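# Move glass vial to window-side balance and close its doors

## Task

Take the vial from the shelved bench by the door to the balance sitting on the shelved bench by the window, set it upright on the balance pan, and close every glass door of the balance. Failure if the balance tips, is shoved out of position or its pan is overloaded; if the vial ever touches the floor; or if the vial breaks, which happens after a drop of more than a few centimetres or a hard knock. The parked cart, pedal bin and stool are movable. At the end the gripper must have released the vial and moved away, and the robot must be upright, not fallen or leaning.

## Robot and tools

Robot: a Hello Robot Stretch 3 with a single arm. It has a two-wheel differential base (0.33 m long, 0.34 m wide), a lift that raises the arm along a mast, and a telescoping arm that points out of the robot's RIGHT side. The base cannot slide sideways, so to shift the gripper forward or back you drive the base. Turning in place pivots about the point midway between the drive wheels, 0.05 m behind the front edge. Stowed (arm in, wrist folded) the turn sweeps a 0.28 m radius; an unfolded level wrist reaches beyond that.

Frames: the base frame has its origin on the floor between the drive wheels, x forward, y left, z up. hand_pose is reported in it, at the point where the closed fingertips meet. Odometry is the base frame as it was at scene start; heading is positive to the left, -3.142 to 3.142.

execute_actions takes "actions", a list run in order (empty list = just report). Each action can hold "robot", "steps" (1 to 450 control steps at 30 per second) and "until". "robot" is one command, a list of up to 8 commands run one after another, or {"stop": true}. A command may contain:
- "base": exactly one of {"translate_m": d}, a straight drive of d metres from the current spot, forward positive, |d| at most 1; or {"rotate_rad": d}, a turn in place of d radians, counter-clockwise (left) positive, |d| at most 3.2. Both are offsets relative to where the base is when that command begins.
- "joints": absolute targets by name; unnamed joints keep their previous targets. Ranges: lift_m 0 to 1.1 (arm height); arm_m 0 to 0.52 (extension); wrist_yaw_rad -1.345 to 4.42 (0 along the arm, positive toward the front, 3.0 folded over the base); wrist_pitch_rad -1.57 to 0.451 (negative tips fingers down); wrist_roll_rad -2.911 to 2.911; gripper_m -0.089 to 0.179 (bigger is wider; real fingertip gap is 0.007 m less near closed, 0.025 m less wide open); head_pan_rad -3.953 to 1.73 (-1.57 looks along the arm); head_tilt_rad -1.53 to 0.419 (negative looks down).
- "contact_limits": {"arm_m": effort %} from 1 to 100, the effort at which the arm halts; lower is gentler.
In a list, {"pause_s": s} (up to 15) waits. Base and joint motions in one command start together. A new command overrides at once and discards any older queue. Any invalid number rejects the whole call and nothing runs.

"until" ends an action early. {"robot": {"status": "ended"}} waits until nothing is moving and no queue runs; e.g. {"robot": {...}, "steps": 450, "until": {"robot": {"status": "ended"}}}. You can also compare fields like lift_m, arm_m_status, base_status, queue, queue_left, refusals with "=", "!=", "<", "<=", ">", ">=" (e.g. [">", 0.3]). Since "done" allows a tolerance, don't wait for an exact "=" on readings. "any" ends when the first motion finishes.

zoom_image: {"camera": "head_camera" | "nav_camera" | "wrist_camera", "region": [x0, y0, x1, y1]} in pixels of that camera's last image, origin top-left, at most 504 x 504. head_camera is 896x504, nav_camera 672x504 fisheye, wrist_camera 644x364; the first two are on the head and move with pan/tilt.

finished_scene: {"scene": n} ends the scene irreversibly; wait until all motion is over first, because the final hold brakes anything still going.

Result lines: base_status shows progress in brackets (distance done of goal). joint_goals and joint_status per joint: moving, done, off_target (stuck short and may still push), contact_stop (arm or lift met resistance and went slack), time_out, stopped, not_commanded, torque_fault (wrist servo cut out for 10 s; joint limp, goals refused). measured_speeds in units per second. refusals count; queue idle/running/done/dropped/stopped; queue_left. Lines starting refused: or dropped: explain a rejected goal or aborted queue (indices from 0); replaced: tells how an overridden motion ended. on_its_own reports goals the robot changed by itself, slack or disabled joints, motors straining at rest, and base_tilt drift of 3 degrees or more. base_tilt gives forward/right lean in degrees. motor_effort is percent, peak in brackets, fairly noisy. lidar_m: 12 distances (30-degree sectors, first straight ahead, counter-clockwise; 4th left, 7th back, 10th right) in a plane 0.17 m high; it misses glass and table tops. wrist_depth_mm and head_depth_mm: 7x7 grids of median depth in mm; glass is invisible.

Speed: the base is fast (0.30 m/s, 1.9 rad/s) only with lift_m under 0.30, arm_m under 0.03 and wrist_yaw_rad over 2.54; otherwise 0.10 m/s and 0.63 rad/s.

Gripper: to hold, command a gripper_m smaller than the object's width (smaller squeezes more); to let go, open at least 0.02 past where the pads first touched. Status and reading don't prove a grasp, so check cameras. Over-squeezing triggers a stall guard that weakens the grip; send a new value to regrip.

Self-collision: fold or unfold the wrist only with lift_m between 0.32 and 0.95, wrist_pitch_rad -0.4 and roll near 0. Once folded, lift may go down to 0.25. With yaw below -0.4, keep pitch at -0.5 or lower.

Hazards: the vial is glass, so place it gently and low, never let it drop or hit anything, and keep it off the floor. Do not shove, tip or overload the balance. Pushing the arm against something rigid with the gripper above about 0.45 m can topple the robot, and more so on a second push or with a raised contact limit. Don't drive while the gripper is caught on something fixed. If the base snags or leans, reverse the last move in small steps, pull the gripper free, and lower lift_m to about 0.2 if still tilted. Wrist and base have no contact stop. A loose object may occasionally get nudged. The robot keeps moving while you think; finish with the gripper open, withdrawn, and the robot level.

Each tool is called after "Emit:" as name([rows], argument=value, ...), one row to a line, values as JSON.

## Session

Emit:
execute_actions(actions=[])

Scene clock: 0.00 s.
robot.base_odometry: x=+0.000 y=+0.000 heading=+0.000 (m, m, rad; robot's odometry frame)
robot.turned_by_wheels: +0.000 (rad since the last result)
robot.turned_by_imu: +0.000 (rad since the last result)
robot.base_tilt: forward=+0.3 right=-0.7 (deg)
robot.lidar_m: 1.93 1.78 1.81 1.54 1.96 1.44 1.67 0.93 0.94 1.17 1.90 2.03
robot.head_depth_mm: 1893 2842 2970 3008 3053 2976 2104 / 1874 2833 3241 3247 3190 3118 2231 / 1872 2795 2943 2944 2985 2964 2216 / 1857 2654 2693 2707 2704 2661 2234 / 1849 2402 2008 1978 1997 1989 1964 / 1835 1889 1851 1849 1836 1831 1833 / 1842 1771 1734 1731 1718 1713 1719
robot.base_status: not_commanded
robot.joint_positions: lift_m=+0.521 arm_m=+0.001 wrist_yaw_rad=+2.852 wrist_pitch_rad=-0.310 wrist_roll_rad=+0.008 gripper_m=+0.037 head_pan_rad=+0.018 head_tilt_rad=-0.018
robot.joint_goals: lift_m=+0.521 arm_m=+0.001 wrist_yaw_rad=+2.852 wrist_pitch_rad=-0.310 wrist_roll_rad=+0.008 gripper_m=+0.037 head_pan_rad=+0.018 head_tilt_rad=-0.018
robot.joint_status: lift_m=not_commanded arm_m=not_commanded wrist_yaw_rad=not_commanded wrist_pitch_rad=not_commanded wrist_roll_rad=not_commanded gripper_m=not_commanded head_pan_rad=not_commanded head_tilt_rad=not_commanded
robot.measured_speeds: translate_m=+0.000 rotate_rad=+0.000 lift_m=+0.000 arm_m=+0.000 wrist_yaw_rad=+0.000 wrist_pitch_rad=+0.000 wrist_roll_rad=+0.000 head_pan_rad=+0.000 head_tilt_rad=+0.000
robot: refusals=0 queue=idle queue_left=0
robot.motor_effort: left_wheel=+1 right_wheel=+0 lift_m=+37 arm_m=-2 wrist_yaw_rad=+0 wrist_pitch_rad=+7 wrist_roll_rad=+0 gripper_m=+0 head_pan_rad=+0 head_tilt_rad=+2 (%)
robot.hand_pose: x=+0.0462 y=+0.0811 z=+0.5587 quat_wxyz=(+0.209, +0.710, +0.007, +0.673) (m; robot's base frame)
robot.wrist_depth_mm: - - - - - - - / - - - - - - - / - - - - - - - / - - - - - - - / - - - - - - 987 / 856 852 870 821 787 822 803 / 721 726 717 705 698 697 693
pictures: head_camera (sideways: a quarter turn clockwise sets it upright), nav_camera (sideways: a quarter turn counterclockwise sets it upright), wrist_camera
Images, in order (width x height): head_camera 896x504, nav_camera 672x504, wrist_camera 644x364.

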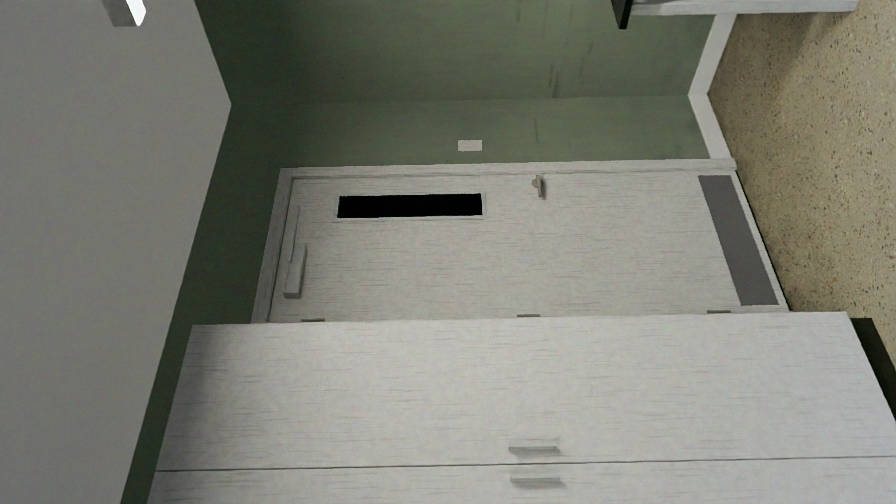

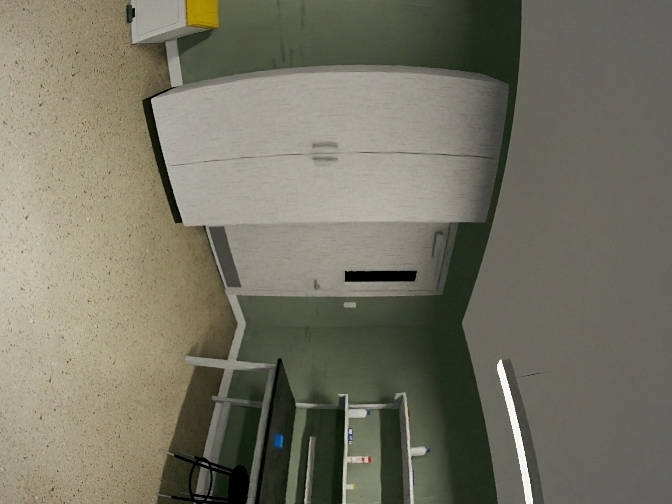

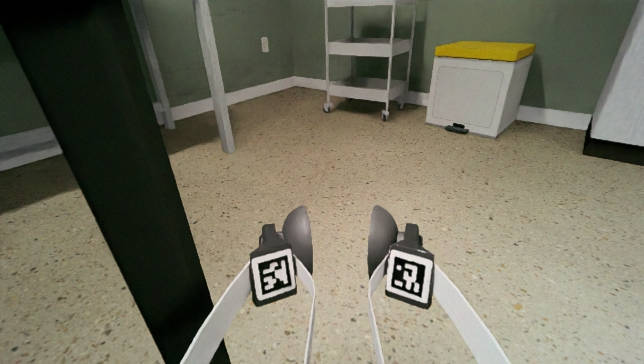

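Emit:
execute_actions([
  {"robot":{"joints":{"head_pan_rad":1.73,"head_tilt_rad":-0.3,"lift_m":0.28,"wrist_pitch_rad":-0.4}},"steps":450,"until":{"robot":{"head_pan_rad_status":"done"}}},
])

Emit:
execute_actions([
  {"robot":{"joints":{"head_pan_rad":-0.85,"head_tilt_rad":-0.3}},"steps":450,"until":{"robot":{"status":"ended"}}},
])

Scene clock: 3.43 s.
robot.base_odometry: x=+0.000 y=+0.000 heading=+0.000 (m, m, rad; robot's odometry frame)
robot.turned_by_wheels: +0.000 (rad since the last result)
robot.turned_by_imu: +0.000 (rad since the last result)
robot.base_tilt: forward=+0.4 right=-0.6 (deg)
robot.lidar_m: 1.92 1.78 1.81 1.54 1.96 1.44 1.66 0.93 0.94 1.17 1.90 2.27
robot.head_depth_mm: 2487 2628 2747 2862 2749 1981 1539 / 2370 2500 2643 2780 2800 1989 1541 / 2238 2349 2459 2615 2650 1920 1542 / 2111 2208 2325 1551 2504 2021 1554 / 1943 2054 1951 1561 2354 2016 1564 / 1887 1946 2051 1504 2232 2046 1591 / 1784 1874 1974 1681 - - -
robot.base_status: not_commanded
robot.joint_positions: lift_m=+0.397 arm_m=+0.001 wrist_yaw_rad=+2.852 wrist_pitch_rad=-0.414 wrist_roll_rad=+0.008 gripper_m=+0.037 head_pan_rad=+1.723 head_tilt_rad=-0.296
robot.joint_goals: lift_m=+0.280 arm_m=+0.001 wrist_yaw_rad=+2.852 wrist_pitch_rad=-0.400 wrist_roll_rad=+0.008 gripper_m=+0.037 head_pan_rad=+1.730 head_tilt_rad=-0.300
robot.joint_status: lift_m=moving arm_m=not_commanded wrist_yaw_rad=not_commanded wrist_pitch_rad=moving wrist_roll_rad=not_commanded gripper_m=not_commanded head_pan_rad=done head_tilt_rad=done
robot.measured_speeds: translate_m=+0.000 rotate_rad=+0.000 lift_m=-0.110 arm_m=+0.000 wrist_yaw_rad=+0.000 wrist_pitch_rad=+0.000 wrist_roll_rad=+0.000 head_pan_rad=+0.000 head_tilt_rad=+0.000
robot: refusals=0 queue=running queue_left=0
robot.motor_effort: left_wheel=+0(1) right_wheel=+1(0) lift_m=+27(35) arm_m=-2(1) wrist_yaw_rad=+1(0) wrist_pitch_rad=+6(7) wrist_roll_rad=+0(0) gripper_m=+1(0) head_pan_rad=+5(60) head_tilt_rad=-1(17) (%)
robot.hand_pose: x=+0.0429 y=+0.0699 z=+0.4108 quat_wxyz=(+0.244, +0.708, +0.043, +0.661) (m; robot's base frame)
robot.wrist_depth_mm: - - - - - - - / - - - - - - - / - - - - - - - / 955 - 925 903 886 876 868 / 766 729 780 734 752 714 697 / 639 628 - 608 576 598 595 / 547 543 - 547 526 520 509
pictures: head_camera (sideways: a quarter turn clockwise sets it upright), nav_camera (sideways: a quarter turn counterclockwise sets it upright), wrist_camera
Images, in order (width x height): head_camera 896x504, nav_camera 672x504, wrist_camera 644x364.

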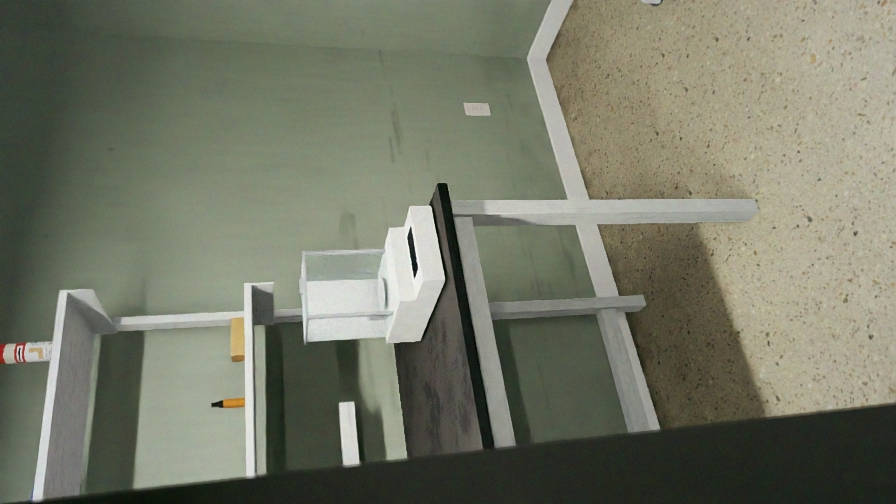

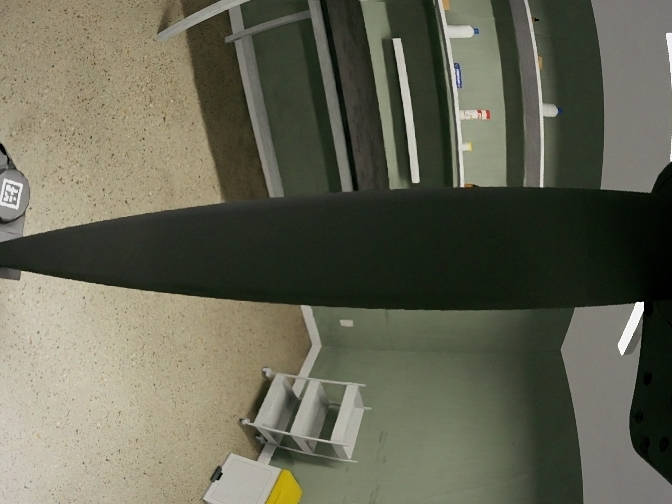

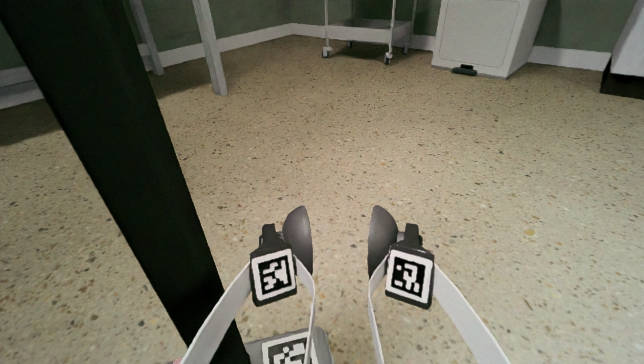

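Scene clock: 5.20 s.
robot.base_odometry: x=+0.000 y=+0.000 heading=+0.000 (m, m, rad; robot's odometry frame)
robot.turned_by_wheels: +0.000 (rad since the last result)
robot.turned_by_imu: +0.000 (rad since the last result)
robot.base_tilt: forward=+0.4 right=-0.7 (deg)
robot.lidar_m: 1.93 1.78 1.81 1.54 1.96 1.43 1.67 0.93 0.94 1.17 1.89 2.27
robot.head_depth_mm: 2266 2390 2511 2665 2736 1975 1542 / 2284 2380 2532 2649 2738 1990 1534 / 2310 2394 2519 2474 2675 2002 1552 / 2331 2439 2574 2323 2684 1986 1563 / 2332 2442 2542 2249 2543 2011 1558 / 2361 2455 2594 2582 2771 2020 1557 / 2354 2498 2610 2341 2774 2033 1573
robot.base_status: not_commanded
robot.joint_positions: lift_m=+0.280 arm_m=+0.001 wrist_yaw_rad=+2.852 wrist_pitch_rad=-0.415 wrist_roll_rad=+0.008 gripper_m=+0.037 head_pan_rad=-0.843 head_tilt_rad=-0.296
robot.joint_goals: lift_m=+0.280 arm_m=+0.001 wrist_yaw_rad=+2.852 wrist_pitch_rad=-0.400 wrist_roll_rad=+0.008 gripper_m=+0.037 head_pan_rad=-0.850 head_tilt_rad=-0.300
robot.joint_status: lift_m=done arm_m=not_commanded wrist_yaw_rad=not_commanded wrist_pitch_rad=done wrist_roll_rad=not_commanded gripper_m=not_commanded head_pan_rad=done head_tilt_rad=done
robot.measured_speeds: translate_m=+0.000 rotate_rad=+0.000 lift_m=+0.000 arm_m=+0.000 wrist_yaw_rad=+0.000 wrist_pitch_rad=+0.000 wrist_roll_rad=+0.000 head_pan_rad=+0.000 head_tilt_rad=+0.000
robot: refusals=0 queue=done queue_left=0
robot.motor_effort: left_wheel=+0(0) right_wheel=+1(1) lift_m=+26(27) arm_m=-1(1) wrist_yaw_rad=+0(0) wrist_pitch_rad=+6(6) wrist_roll_rad=+1(1) gripper_m=+1(0) head_pan_rad=-4(60) head_tilt_rad=-2(1) (%)
robot.hand_pose: x=+0.0429 y=+0.0697 z=+0.2937 quat_wxyz=(+0.244, +0.708, +0.044, +0.661) (m; robot's base frame)
robot.wrist_depth_mm: - - - - - - - / - - - - - - - / 994 - 950 931 884 883 865 / 749 - 719 704 694 685 668 / 598 566 598 570 583 553 546 / 497 493 - 478 450 469 467 / 441 - - 412 405 405 400
pictures: head_camera (sideways: a quarter turn clockwise sets it upright), nav_camera (sideways: a quarter turn counterclockwise sets it upright), wrist_camera
Images, in order (width x height): head_camera 896x504, nav_camera 672x504, wrist_camera 644x364.

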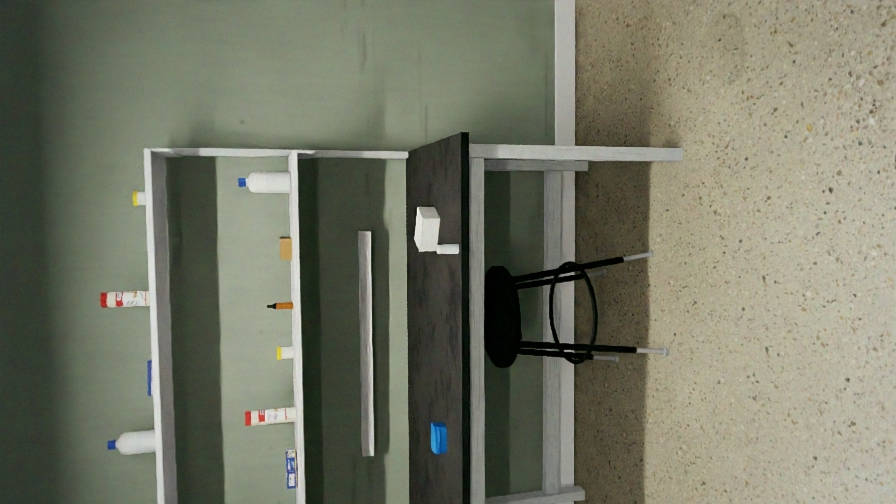

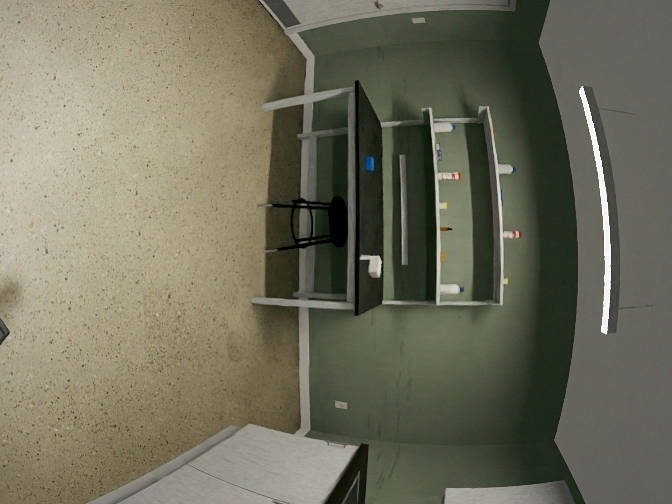

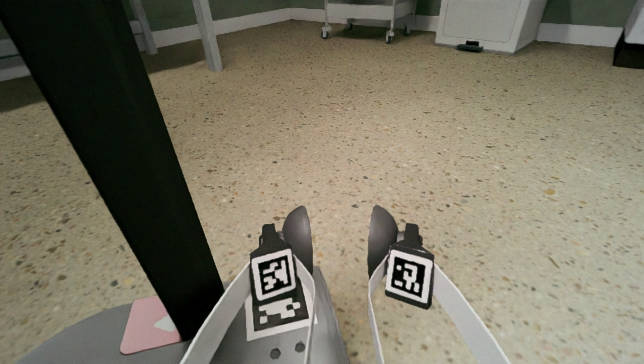

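Emit:
execute_actions([
  {"robot":[{"base":{"rotate_rad":-0.795},"joints":{"head_pan_rad":-1.57,"head_tilt_rad":-0.7}},{"base":{"translate_m":1.0}},{"base":{"translate_m":0.34},"joints":{"lift_m":0.6}},{"base":{"rotate_rad":1.465},"joints":{"lift_m":0.78,"wrist_yaw_rad":-0.05,"wrist_pitch_rad":-0.15,"gripper_m":0.1,"wrist_roll_rad":0}}],"steps":450,"until":{"robot":{"status":"ended"}}},
  {"steps":450,"until":{"robot":{"status":"ended"}}},
])

Scene clock: 23.43 s.
robot.base_odometry: x=+0.938 y=-0.956 heading=+0.670 (m, m, rad; robot's odometry frame)
robot.turned_by_wheels: +0.670 (rad since the last result)
robot.turned_by_imu: +0.682 (rad since the last result)
robot.base_tilt: forward=+0.2 right=-0.8 (deg)
robot.lidar_m: 1.64 1.68 2.39 2.75 1.51 1.12 1.08 1.74 0.64 0.74 0.73 1.23
robot.head_depth_mm: 1090 1227 1114 838 882 1103 1201 / 1119 1256 1122 842 1132 1370 1229 / 1119 1255 1125 846 1525 1457 - / 1123 1216 1134 855 907 1387 1189 / 1128 1216 1142 858 968 1388 1188 / 1125 1221 1148 862 967 1360 1195 / 1126 1215 1159 866 1550 1398 1198
robot.base_status: done (rotate_rad +1.4649 of +1.4650)
robot.joint_positions: lift_m=+0.780 arm_m=+0.001 wrist_yaw_rad=-0.048 wrist_pitch_rad=-0.172 wrist_roll_rad=+0.006 gripper_m=+0.100 head_pan_rad=-1.563 head_tilt_rad=-0.692
robot.joint_goals: lift_m=+0.780 arm_m=+0.001 wrist_yaw_rad=-0.050 wrist_pitch_rad=-0.150 wrist_roll_rad=+0.000 gripper_m=+0.100 head_pan_rad=-1.570 head_tilt_rad=-0.700
robot.joint_status: lift_m=done arm_m=not_commanded wrist_yaw_rad=done wrist_pitch_rad=done wrist_roll_rad=done gripper_m=done head_pan_rad=done head_tilt_rad=done
robot.measured_speeds: translate_m=+0.000 rotate_rad=+0.000 lift_m=+0.000 arm_m=+0.000 wrist_yaw_rad=+0.000 wrist_pitch_rad=+0.000 wrist_roll_rad=+0.000 head_pan_rad=+0.000 head_tilt_rad=+0.000
robot: refusals=0 queue=done queue_left=0
robot.motor_effort: left_wheel=-1(8) right_wheel=+3(9) lift_m=+46(49) arm_m=-2(2) wrist_yaw_rad=-1(2) wrist_pitch_rad=+9(9) wrist_roll_rad=-4(5) gripper_m=+0(96) head_pan_rad=-5(57) head_tilt_rad=-3(22) (%)
robot.hand_pose: x=-0.0333 y=-0.3938 z=+0.8508 quat_wxyz=(+0.701, +0.044, -0.708, -0.078) (m; robot's base frame)
robot.wrist_depth_mm: 990 - 984 993 969 961 951 / - - - - - - - / 914 881 860 724 791 - - / 500 490 479 435 465 457 - / 367 363 356 353 348 344 338 / - - 581 - - 413 - / - - - - - - -
pictures: head_camera (sideways: a quarter turn clockwise sets it upright), nav_camera (sideways: a quarter turn counterclockwise sets it upright), wrist_camera
Images, in order (width x height): head_camera 896x504, nav_camera 672x504, wrist_camera 644x364.

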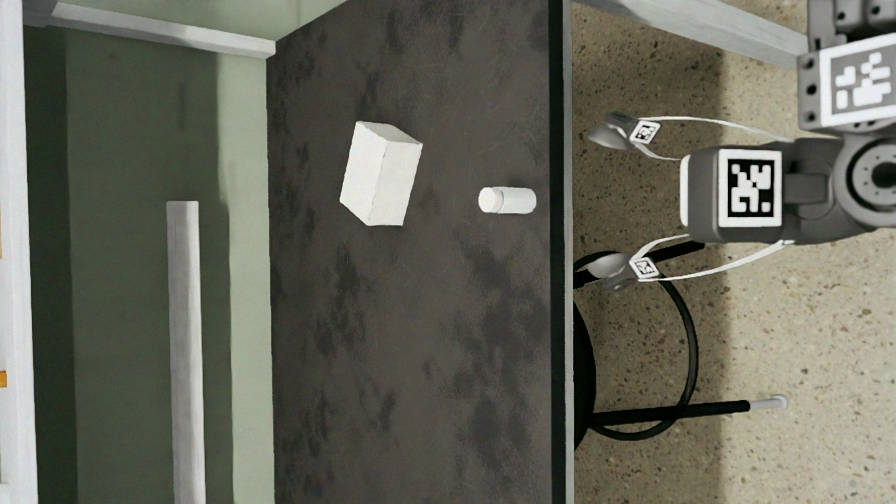

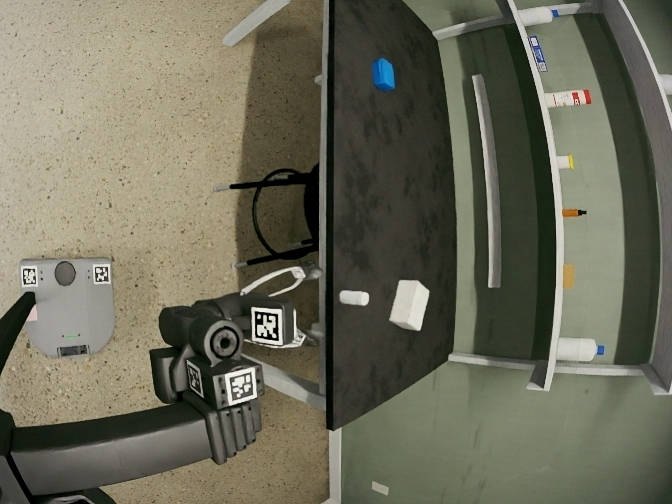

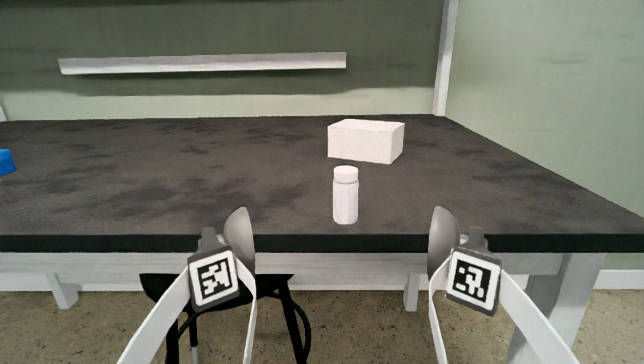

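Emit:
execute_actions([
  {"robot":{"base":{"translate_m":-0.017},"joints":{"lift_m":0.725,"arm_m":0.165,"gripper_m":0.085}},"steps":450,"until":{"robot":{"status":"ended"}}},
])

Scene clock: 27.73 s.
robot.base_odometry: x=+0.925 y=-0.967 heading=+0.670 (m, m, rad; robot's odometry frame)
robot.turned_by_wheels: +0.000 (rad since the last result)
robot.turned_by_imu: +0.000 (rad since the last result)
robot.base_tilt: forward=+0.3 right=-0.7 (deg)
robot.lidar_m: 1.66 1.70 2.41 2.74 1.49 1.10 1.07 1.73 0.63 0.75 0.74 1.24
robot.head_depth_mm: 1087 1236 1164 840 831 930 - / 1117 1252 1119 842 729 - 1172 / 1121 1246 1124 846 - - 1187 / 1127 1210 1135 851 1131 1318 1186 / 1127 1212 1142 856 1083 1360 1195 / 1120 1211 1151 858 972 1328 1192 / 1126 1218 1158 864 1022 1407 1191
robot.base_status: done (translate_m -0.0170 of -0.0170)
robot.joint_positions: lift_m=+0.725 arm_m=+0.165 wrist_yaw_rad=-0.049 wrist_pitch_rad=-0.172 wrist_roll_rad=+0.006 gripper_m=+0.085 head_pan_rad=-1.563 head_tilt_rad=-0.692
robot.joint_goals: lift_m=+0.725 arm_m=+0.165 wrist_yaw_rad=-0.050 wrist_pitch_rad=-0.150 wrist_roll_rad=+0.000 gripper_m=+0.085 head_pan_rad=-1.570 head_tilt_rad=-0.700
robot.joint_status: lift_m=done arm_m=done wrist_yaw_rad=done wrist_pitch_rad=done wrist_roll_rad=done gripper_m=done head_pan_rad=done head_tilt_rad=done
robot.measured_speeds: translate_m=+0.000 rotate_rad=+0.000 lift_m=+0.000 arm_m=+0.000 wrist_yaw_rad=+0.000 wrist_pitch_rad=+0.000 wrist_roll_rad=+0.000 head_pan_rad=+0.000 head_tilt_rad=+0.000
robot: refusals=0 queue=done queue_left=0
robot.motor_effort: left_wheel=-1(5) right_wheel=+3(6) lift_m=+26(48) arm_m=+3(3) wrist_yaw_rad=-1(1) wrist_pitch_rad=+9(9) wrist_roll_rad=-4(4) gripper_m=+0(66) head_pan_rad=-5(5) head_tilt_rad=-3(3) (%)
robot.hand_pose: x=-0.0336 y=-0.5578 z=+0.7966 quat_wxyz=(+0.701, +0.043, -0.708, -0.078) (m; robot's base frame)
robot.wrist_depth_mm: 824 820 820 823 820 812 813 / 891 886 884 880 867 880 869 / 615 602 579 414 399 537 919 / 343 336 329 300 317 313 308 / 237 234 244 203 238 222 220 / 181 179 173 175 170 175 170 / 203 171 170 167 164 163 161
pictures: head_camera (sideways: a quarter turn clockwise sets it upright), nav_camera (sideways: a quarter turn counterclockwise sets it upright), wrist_camera
Images, in order (width x height): head_camera 896x504, nav_camera 672x504, wrist_camera 644x364.

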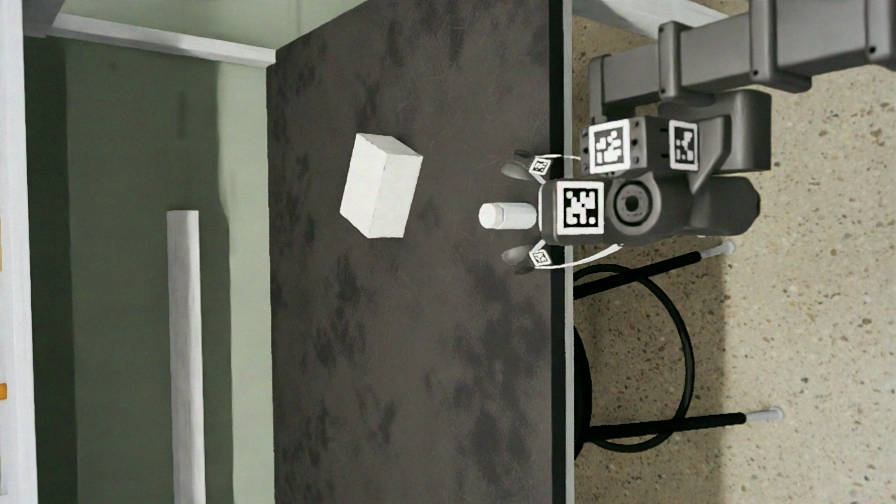

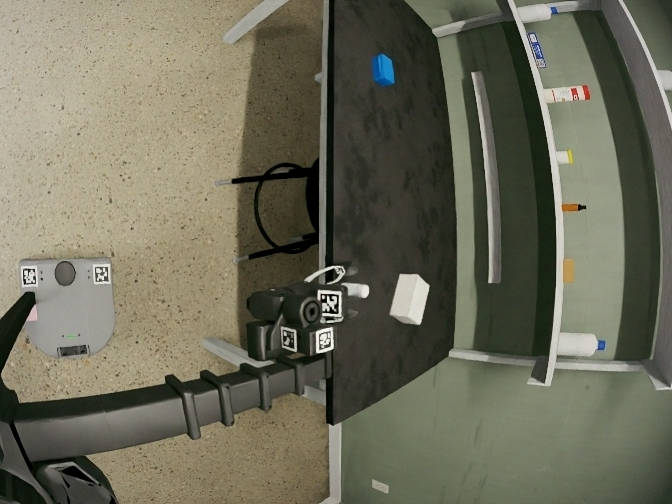

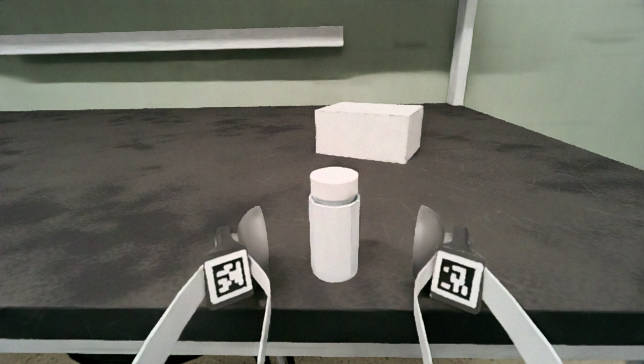

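Emit:
execute_actions([
  {"robot":[{"joints":{"lift_m":0.72,"arm_m":0.184}},{"joints":{"gripper_m":-0.015}}],"steps":450,"until":{"robot":{"status":"ended"}}},
])

Scene clock: 31.30 s.
robot.base_odometry: x=+0.925 y=-0.967 heading=+0.670 (m, m, rad; robot's odometry frame)
robot.turned_by_wheels: +0.000 (rad since the last result)
robot.turned_by_imu: +0.000 (rad since the last result)
robot.base_tilt: forward=+0.3 right=-0.6 (deg)
robot.lidar_m: 1.65 1.71 2.41 2.73 1.49 1.10 1.07 1.74 0.63 0.75 0.74 1.24
robot.head_depth_mm: 1086 1231 1165 838 833 920 - / 1119 1252 1122 845 718 - 1183 / 1124 1256 1125 850 721 - 1185 / 1123 1217 1129 854 1125 1325 1185 / 1122 1208 1136 856 1084 1356 1189 / 1117 1215 1146 860 975 1335 1193 / 1123 1226 1158 866 1027 1403 1197
robot.base_status: done (translate_m -0.0170 of -0.0170)
robot.joint_positions: lift_m=+0.720 arm_m=+0.184 wrist_yaw_rad=-0.049 wrist_pitch_rad=-0.172 wrist_roll_rad=+0.006 gripper_m=-0.014 head_pan_rad=-1.563 head_tilt_rad=-0.692
robot.joint_goals: lift_m=+0.720 arm_m=+0.184 wrist_yaw_rad=-0.050 wrist_pitch_rad=-0.150 wrist_roll_rad=+0.000 gripper_m=-0.015 head_pan_rad=-1.570 head_tilt_rad=-0.700
robot.joint_status: lift_m=done arm_m=done wrist_yaw_rad=done wrist_pitch_rad=done wrist_roll_rad=done gripper_m=done head_pan_rad=done head_tilt_rad=done
robot.measured_speeds: translate_m=+0.000 rotate_rad=+0.000 lift_m=+0.000 arm_m=+0.000 wrist_yaw_rad=+0.000 wrist_pitch_rad=+0.000 wrist_roll_rad=+0.000 head_pan_rad=+0.000 head_tilt_rad=+0.000
robot: refusals=0 queue=done queue_left=0
robot.motor_effort: left_wheel=-1(1) right_wheel=+3(3) lift_m=+27(27) arm_m=+4(3) wrist_yaw_rad=-1(1) wrist_pitch_rad=+9(9) wrist_roll_rad=-4(3) gripper_m=-30(98) head_pan_rad=-5(5) head_tilt_rad=-3(3) (%)
robot.hand_pose: x=-0.0336 y=-0.5768 z=+0.7916 quat_wxyz=(+0.701, +0.043, -0.708, -0.078) (m; robot's base frame)
robot.wrist_depth_mm: 808 805 799 796 814 815 800 / 886 865 867 859 857 844 838 / 592 570 555 390 366 512 887 / 328 324 316 285 303 299 297 / 225 223 222 147 227 212 210 / 173 171 170 154 163 165 163 / 149 148 145 143 142 140 139
pictures: head_camera (sideways: a quarter turn clockwise sets it upright), nav_camera (sideways: a quarter turn counterclockwise sets it upright), wrist_camera
Images, in order (width x height): head_camera 896x504, nav_camera 672x504, wrist_camera 644x364.

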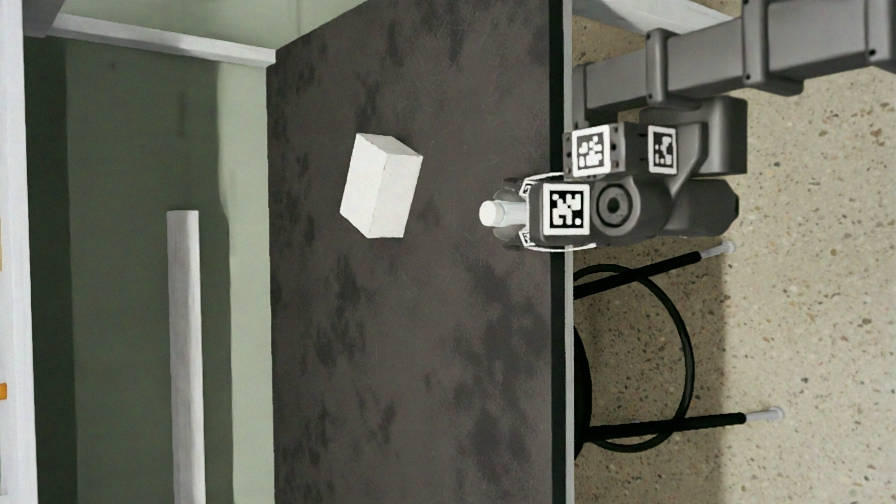

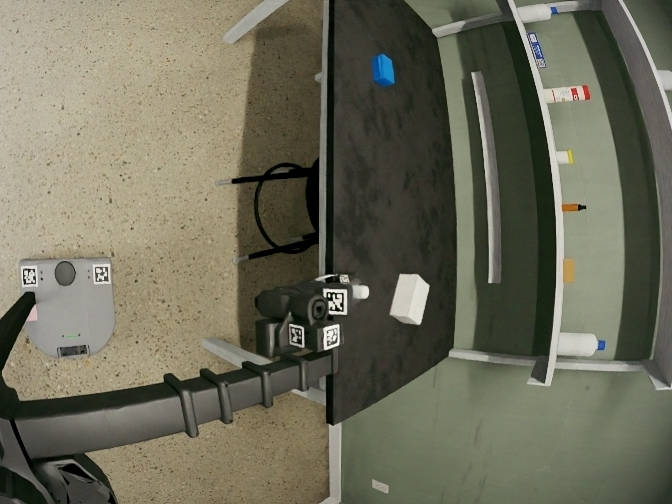

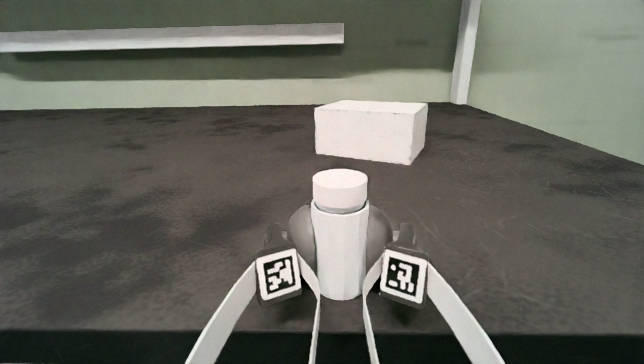

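Emit:
execute_actions([
  {"robot":[{"joints":{"lift_m":0.75}},{"joints":{"arm_m":0.0,"wrist_yaw_rad":1.0,"head_pan_rad":-2.8,"head_tilt_rad":-0.4}},{"base":{"rotate_rad":-2.08},"joints":{"wrist_yaw_rad":2.9,"wrist_pitch_rad":-0.4,"lift_m":0.29}},{"base":{"translate_m":-1.0}},{"base":{"translate_m":-1.0}},{"base":{"translate_m":-0.66}},{"base":{"rotate_rad":0.505},"joints":{"lift_m":0.6,"head_pan_rad":-2.2}}],"steps":450,"until":{"robot":{"status":"ended"}}},
  {"steps":450,"until":{"robot":{"status":"ended"}}},
  {"steps":450,"until":{"robot":{"status":"ended"}}},
])

Scene clock: 62.00 s.
robot.base_odometry: x=+0.499 y=+1.659 heading=-0.905 (m, m, rad; robot's odometry frame)
robot.turned_by_wheels: -1.575 (rad since the last result)
robot.turned_by_imu: -1.596 (rad since the last result)
robot.base_tilt: forward=+0.3 right=-0.7 (deg)
robot.lidar_m: 1.40 0.58 0.32 0.30 0.30 0.39 1.11 1.08 0.62 1.99 2.47 3.29
robot.head_depth_mm: 1089 1177 1246 1018 1390 1441 1340 / 1221 1292 1235 898 1534 1585 1395 / 1362 1437 852 794 798 1705 1398 / 1502 1628 1606 782 718 1702 1367 / 1763 1893 1815 835 683 763 1297 / 1943 2034 2078 1059 828 1755 1415 / 2455 2667 2744 1150 2376 1785 1427
robot.base_status: done (rotate_rad +0.5049 of +0.5050)
robot.joint_positions: lift_m=+0.600 arm_m=+0.001 wrist_yaw_rad=+2.898 wrist_pitch_rad=-0.418 wrist_roll_rad=+0.006 gripper_m=-0.014 head_pan_rad=-2.207 head_tilt_rad=-0.408
robot.joint_goals: lift_m=+0.600 arm_m=+0.000 wrist_yaw_rad=+2.900 wrist_pitch_rad=-0.400 wrist_roll_rad=+0.000 gripper_m=-0.015 head_pan_rad=-2.200 head_tilt_rad=-0.400
robot.joint_status: lift_m=done arm_m=done wrist_yaw_rad=done wrist_pitch_rad=done wrist_roll_rad=done gripper_m=done head_pan_rad=done head_tilt_rad=done
robot.measured_speeds: translate_m=+0.000 rotate_rad=+0.000 lift_m=+0.000 arm_m=+0.000 wrist_yaw_rad=+0.000 wrist_pitch_rad=+0.000 wrist_roll_rad=+0.000 head_pan_rad=+0.000 head_tilt_rad=+0.000
robot: refusals=0 queue=done queue_left=0
robot.motor_effort: left_wheel=-1(7) right_wheel=+3(11) lift_m=+46(49) arm_m=-5(7) wrist_yaw_rad=+2(3) wrist_pitch_rad=+7(9) wrist_roll_rad=-4(3) gripper_m=-18(23) head_pan_rad=+4(62) head_tilt_rad=+3(23) (%)
robot.hand_pose: x=+0.0328 y=+0.0719 z=+0.6124 quat_wxyz=(+0.230, +0.706, +0.061, +0.667) (m; robot's base frame)
robot.wrist_depth_mm: - 283 297 317 828 887 942 / 733 - 828 864 863 841 - / 813 - 692 713 761 601 619 / 877 543 582 446 782 653 688 / 396 408 442 146 777 746 918 / 825 721 - 159 793 811 811 / 749 602 612 717 724 720 696
pictures: head_camera (sideways: a quarter turn clockwise sets it upright), nav_camera (sideways: a quarter turn counterclockwise sets it upright), wrist_camera
Images, in order (width x height): head_camera 896x504, nav_camera 672x504, wrist_camera 644x364.

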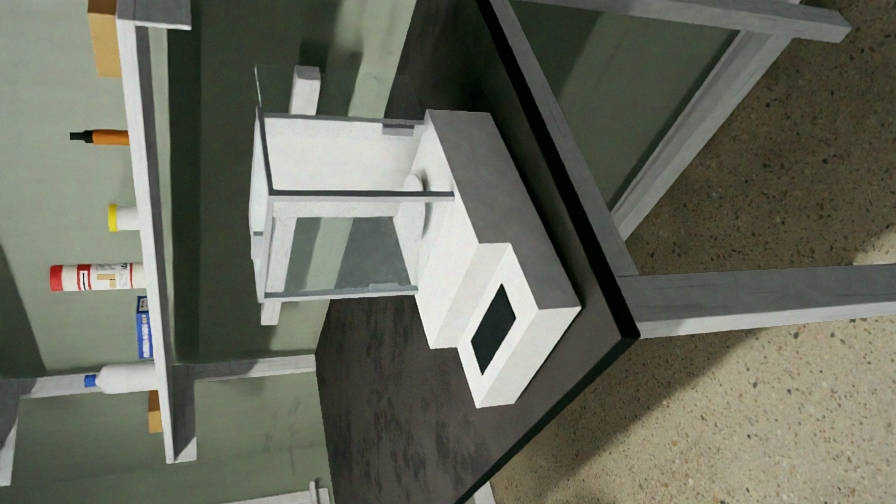

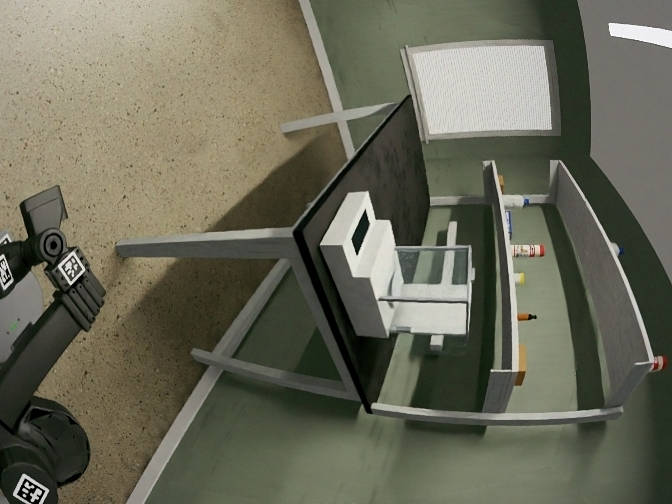

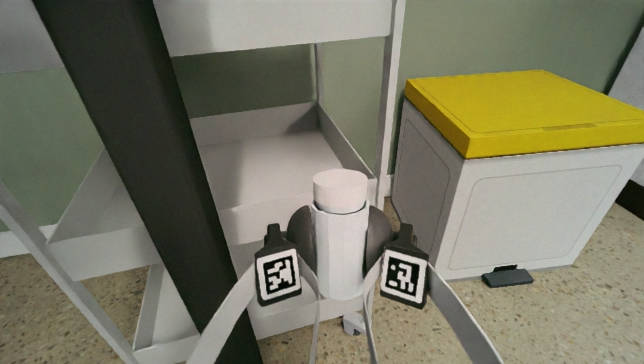

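Emit:
execute_actions([
  {"robot":{"base":{"translate_m":-0.55},"joints":{"wrist_yaw_rad":1.2,"lift_m":1.015,"head_pan_rad":-1.57}},"steps":450,"until":{"robot":{"lift_m":[">",0.93]}}},
  {"robot":{"joints":{"wrist_yaw_rad":-0.05,"wrist_pitch_rad":-0.15}},"steps":450,"until":{"robot":{"status":"ended"}}},
])

Scene clock: 71.03 s.
robot.base_odometry: x=+0.159 y=+2.091 heading=-0.905 (m, m, rad; robot's odometry frame)
robot.turned_by_wheels: +0.000 (rad since the last result)
robot.turned_by_imu: -0.002 (rad since the last result)
robot.base_tilt: forward=+0.2 right=-0.6 (deg)
robot.lidar_m: 1.75 0.39 0.37 0.81 0.80 0.58 0.56 0.58 0.66 1.62 0.58 3.30
robot.head_depth_mm: 1012 1479 1510 1017 - - - / 2009 1858 1920 1026 743 - - / 2495 2685 635 657 - - - / 2502 2669 1788 1043 603 624 1380 / 2515 2665 1798 736 593 625 1416 / 2492 2677 2890 1057 596 626 1377 / 2512 2648 2858 3058 603 628 715
robot.base_status: done (translate_m -0.5500 of -0.5500)
robot.joint_positions: lift_m=+1.015 arm_m=+0.001 wrist_yaw_rad=-0.048 wrist_pitch_rad=-0.174 wrist_roll_rad=+0.006 gripper_m=-0.014 head_pan_rad=-1.577 head_tilt_rad=-0.408
robot.joint_goals: lift_m=+1.015 arm_m=+0.000 wrist_yaw_rad=-0.050 wrist_pitch_rad=-0.150 wrist_roll_rad=+0.000 gripper_m=-0.015 head_pan_rad=-1.570 head_tilt_rad=-0.400
robot.joint_status: lift_m=done arm_m=done wrist_yaw_rad=done wrist_pitch_rad=done wrist_roll_rad=done gripper_m=done head_pan_rad=done head_tilt_rad=done
robot.measured_speeds: translate_m=+0.000 rotate_rad=+0.000 lift_m=+0.000 arm_m=+0.000 wrist_yaw_rad=+0.000 wrist_pitch_rad=+0.000 wrist_roll_rad=+0.000 head_pan_rad=+0.000 head_tilt_rad=+0.000
robot: refusals=0 queue=done queue_left=0
robot.motor_effort: left_wheel=-1(6) right_wheel=+3(5) lift_m=+46(49) arm_m=-6(5) wrist_yaw_rad=-1(4) wrist_pitch_rad=+10(10) wrist_roll_rad=-4(4) gripper_m=-19(18) head_pan_rad=+3(52) head_tilt_rad=+3(3) (%)
robot.hand_pose: x=-0.0333 y=-0.3939 z=+1.0853 quat_wxyz=(+0.701, +0.045, -0.707, -0.079) (m; robot's base frame)
robot.wrist_depth_mm: - - - - - 875 597 / - - - - - 831 570 / - - - - - 895 599 / - - 435 395 677 677 605 / - 400 347 146 512 475 470 / - 364 364 158 363 367 364 / - 396 391 386 386 379 375
pictures: head_camera (sideways: a quarter turn clockwise sets it upright), nav_camera (sideways: a quarter turn counterclockwise sets it upright), wrist_camera
Images, in order (width x height): head_camera 896x504, nav_camera 672x504, wrist_camera 644x364.

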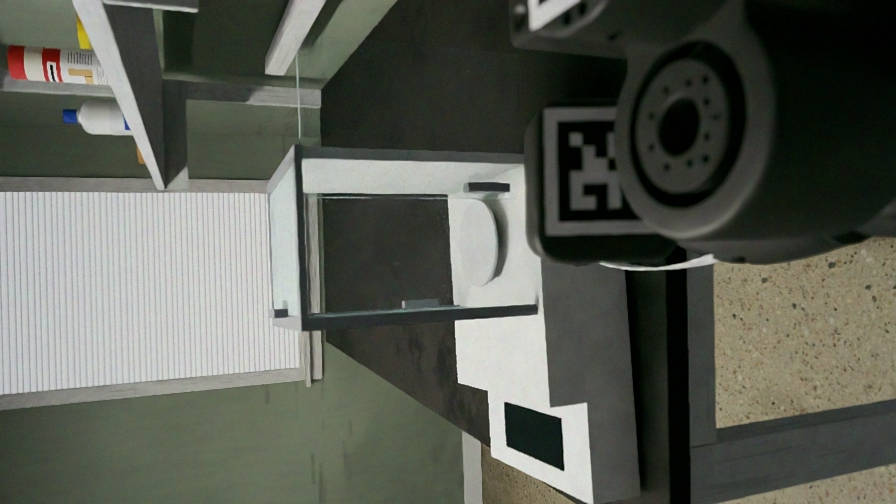

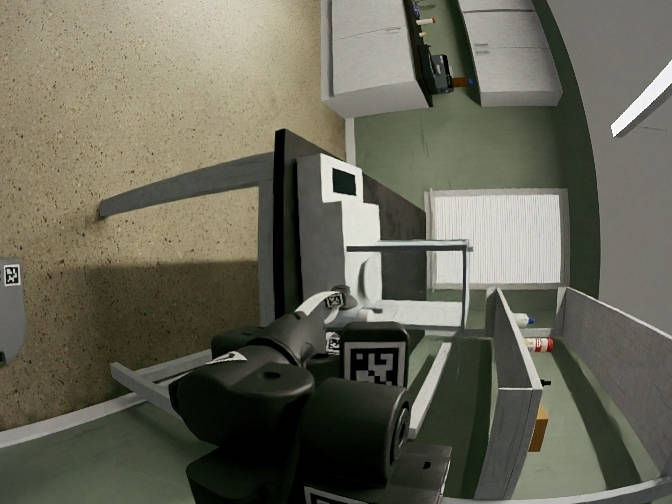

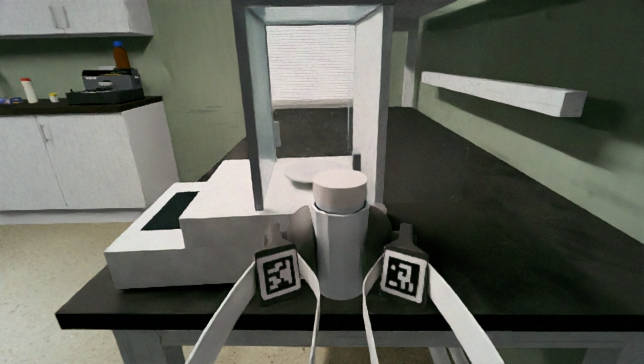

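Emit:
execute_actions([
  {"robot":{"base":{"translate_m":0.023},"joints":{"arm_m":0.17},"contact_limits":{"arm_m":12}},"steps":450,"until":{"robot":{"status":"ended"}}},
])

Scene clock: 75.30 s.
robot.base_odometry: x=+0.174 y=+2.073 heading=-0.905 (m, m, rad; robot's odometry frame)
robot.turned_by_wheels: +0.000 (rad since the last result)
robot.turned_by_imu: +0.000 (rad since the last result)
robot.base_tilt: forward=+0.4 right=-0.7 (deg)
robot.lidar_m: 1.72 0.39 0.35 0.81 0.83 0.60 0.58 0.60 0.67 1.72 0.57 3.31
robot.head_depth_mm: 1018 1550 1573 - - 625 1330 / 2109 1828 1942 - - 625 1400 / 2503 2719 1571 - - 1104 1402 / 2505 2671 1776 739 597 627 1409 / 2489 2671 2787 738 592 626 1421 / 2511 2665 2887 1136 600 627 727 / 2474 2667 2855 3070 650 627 1344
robot.base_status: done (translate_m +0.0230 of +0.0230)
robot.joint_positions: lift_m=+1.015 arm_m=+0.170 wrist_yaw_rad=-0.049 wrist_pitch_rad=-0.174 wrist_roll_rad=+0.006 gripper_m=-0.014 head_pan_rad=-1.577 head_tilt_rad=-0.408
robot.joint_goals: lift_m=+1.015 arm_m=+0.170 wrist_yaw_rad=-0.050 wrist_pitch_rad=-0.150 wrist_roll_rad=+0.000 gripper_m=-0.015 head_pan_rad=-1.570 head_tilt_rad=-0.400
robot.joint_status: lift_m=done arm_m=done wrist_yaw_rad=done wrist_pitch_rad=done wrist_roll_rad=done gripper_m=done head_pan_rad=done head_tilt_rad=done
robot.measured_speeds: translate_m=+0.000 rotate_rad=+0.000 lift_m=+0.000 arm_m=+0.000 wrist_yaw_rad=+0.000 wrist_pitch_rad=+0.000 wrist_roll_rad=+0.000 head_pan_rad=+0.000 head_tilt_rad=+0.000
robot: refusals=0 queue=done queue_left=0
robot.motor_effort: left_wheel=-1(3) right_wheel=+2(8) lift_m=+46(46) arm_m=+3(3) wrist_yaw_rad=+0(2) wrist_pitch_rad=+10(10) wrist_roll_rad=-3(4) gripper_m=-18(19) head_pan_rad=+5(4) head_tilt_rad=+3(3) (%)
robot.contact_limits: arm_m 12 (drawing in: default 33, maximum 53; extending or still: default 42, maximum 70)
robot.hand_pose: x=-0.0336 y=-0.5626 z=+1.0853 quat_wxyz=(+0.701, +0.044, -0.707, -0.079) (m; robot's base frame)
robot.wrist_depth_mm: - - - - 245 166 616 / - - - - 249 629 589 / - - - - 254 777 592 / - - 371 637 259 612 599 / - - 289 146 211 468 468 / - 267 223 159 211 367 364 / 246 192 190 192 195 300 298
pictures: head_camera (sideways: a quarter turn clockwise sets it upright), nav_camera (sideways: a quarter turn counterclockwise sets it upright), wrist_camera
Images, in order (width x height): head_camera 896x504, nav_camera 672x504, wrist_camera 644x364.

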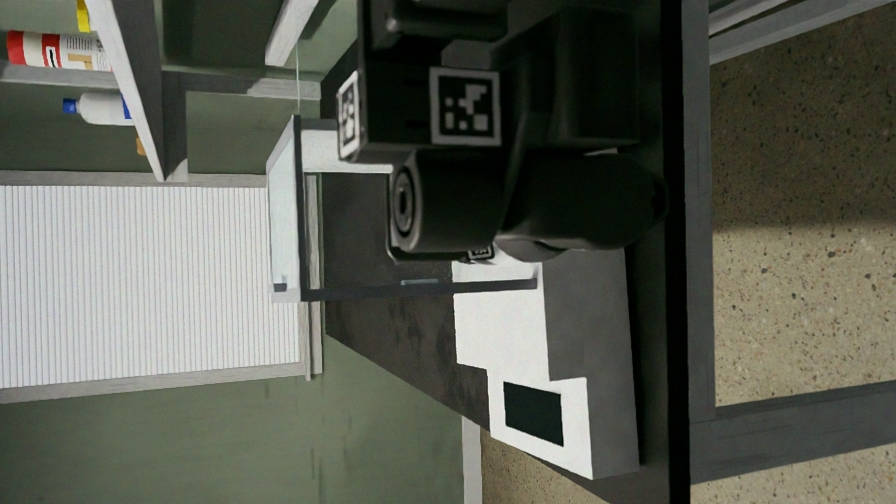

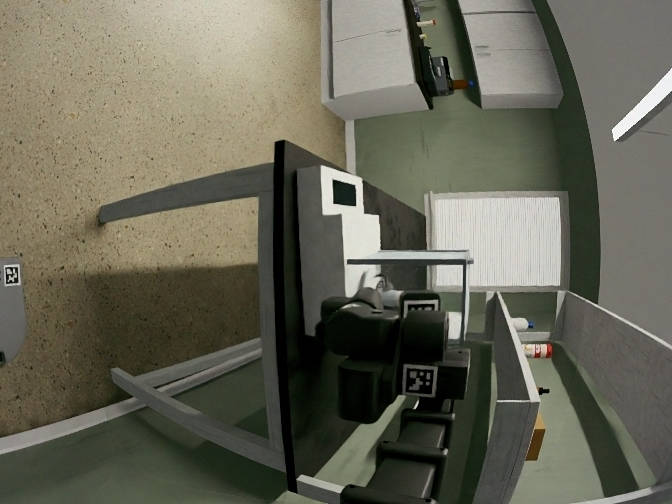

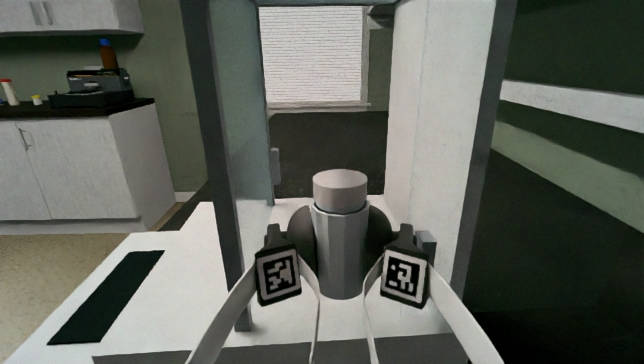

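Emit:
execute_actions([
  {"robot":[{"base":{"translate_m":0.004}},{"joints":{"arm_m":0.27},"contact_limits":{"arm_m":12}},{"joints":{"lift_m":0.997}}],"steps":450,"until":{"robot":{"status":"ended"}}},
])

Scene clock: 80.50 s.
robot.base_odometry: x=+0.176 y=+2.070 heading=-0.905 (m, m, rad; robot's odometry frame)
robot.turned_by_wheels: +0.000 (rad since the last result)
robot.turned_by_imu: +0.000 (rad since the last result)
robot.base_tilt: forward=+0.2 right=-0.6 (deg)
robot.lidar_m: 1.72 0.40 0.35 0.81 0.84 0.61 0.58 0.61 0.67 1.73 0.57 3.32
robot.head_depth_mm: 1016 1555 1576 - 659 626 1350 / 2134 1825 1905 - 634 624 1405 / 2498 2672 1754 - 608 625 1395 / 2503 2691 1774 609 598 628 1412 / 2501 2681 2781 1053 592 627 1409 / 2501 2663 2876 1132 600 627 714 / 2500 2648 2836 3056 651 626 1344
robot.base_status: done (translate_m +0.0040 of +0.0040)
robot.joint_positions: lift_m=+0.997 arm_m=+0.270 wrist_yaw_rad=-0.049 wrist_pitch_rad=-0.174 wrist_roll_rad=+0.006 gripper_m=-0.014 head_pan_rad=-1.577 head_tilt_rad=-0.408
robot.joint_goals: lift_m=+0.997 arm_m=+0.270 wrist_yaw_rad=-0.050 wrist_pitch_rad=-0.150 wrist_roll_rad=+0.000 gripper_m=-0.015 head_pan_rad=-1.570 head_tilt_rad=-0.400
robot.joint_status: lift_m=done arm_m=done wrist_yaw_rad=done wrist_pitch_rad=done wrist_roll_rad=done gripper_m=done head_pan_rad=done head_tilt_rad=done
robot.measured_speeds: translate_m=+0.000 rotate_rad=+0.000 lift_m=+0.000 arm_m=+0.000 wrist_yaw_rad=+0.000 wrist_pitch_rad=+0.000 wrist_roll_rad=+0.000 head_pan_rad=+0.000 head_tilt_rad=+0.000
robot: refusals=0 queue=done queue_left=0
robot.motor_effort: left_wheel=-1(2) right_wheel=+2(8) lift_m=+27(46) arm_m=+3(3) wrist_yaw_rad=-1(1) wrist_pitch_rad=+9(9) wrist_roll_rad=-3(3) gripper_m=-20(19) head_pan_rad=+4(5) head_tilt_rad=+3(3) (%)
robot.contact_limits: arm_m 12 (drawing in: default 33, maximum 53; extending or still: default 42, maximum 70)
robot.hand_pose: x=-0.0336 y=-0.6626 z=+1.0680 quat_wxyz=(+0.701, +0.044, -0.707, -0.079) (m; robot's base frame)
robot.wrist_depth_mm: - - - - - 131 90 / - - - - - 133 91 / - - - - 848 134 92 / - - 603 601 541 135 92 / - 524 269 147 207 137 93 / - 201 208 158 181 139 94 / 216 158 169 157 157 131 94
pictures: head_camera (sideways: a quarter turn clockwise sets it upright), nav_camera (sideways: a quarter turn counterclockwise sets it upright), wrist_camera
Images, in order (width x height): head_camera 896x504, nav_camera 672x504, wrist_camera 644x364.

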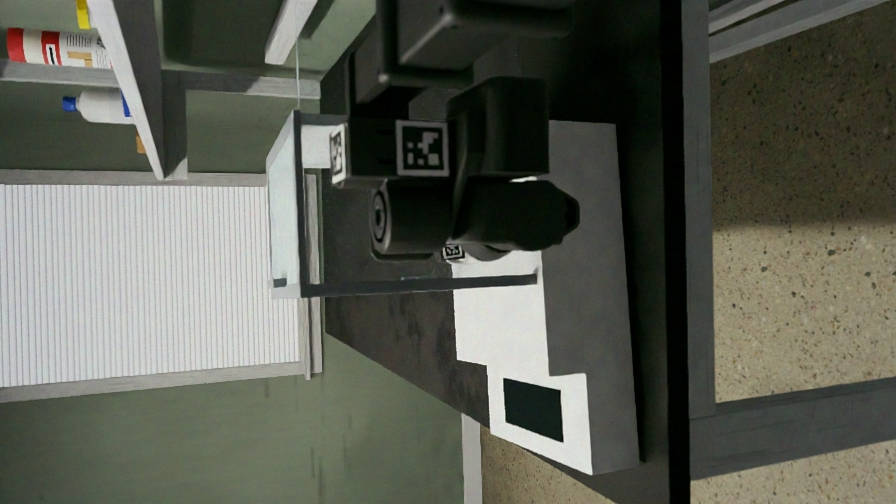

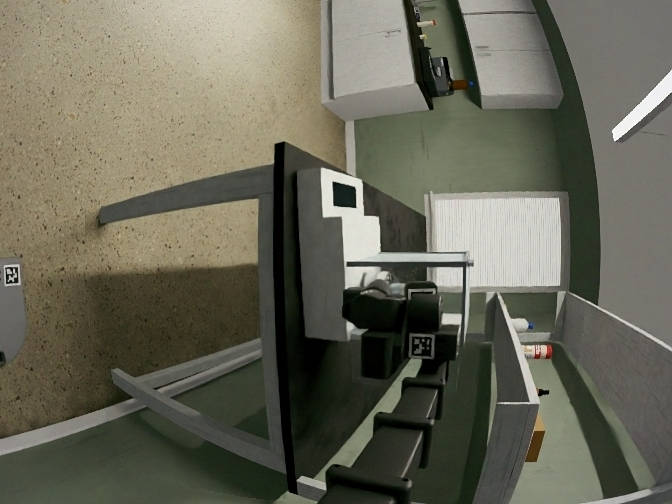

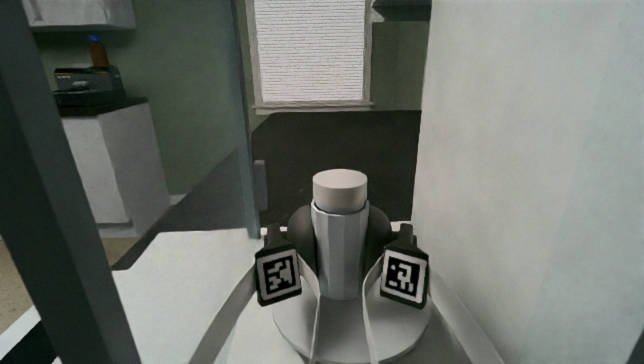

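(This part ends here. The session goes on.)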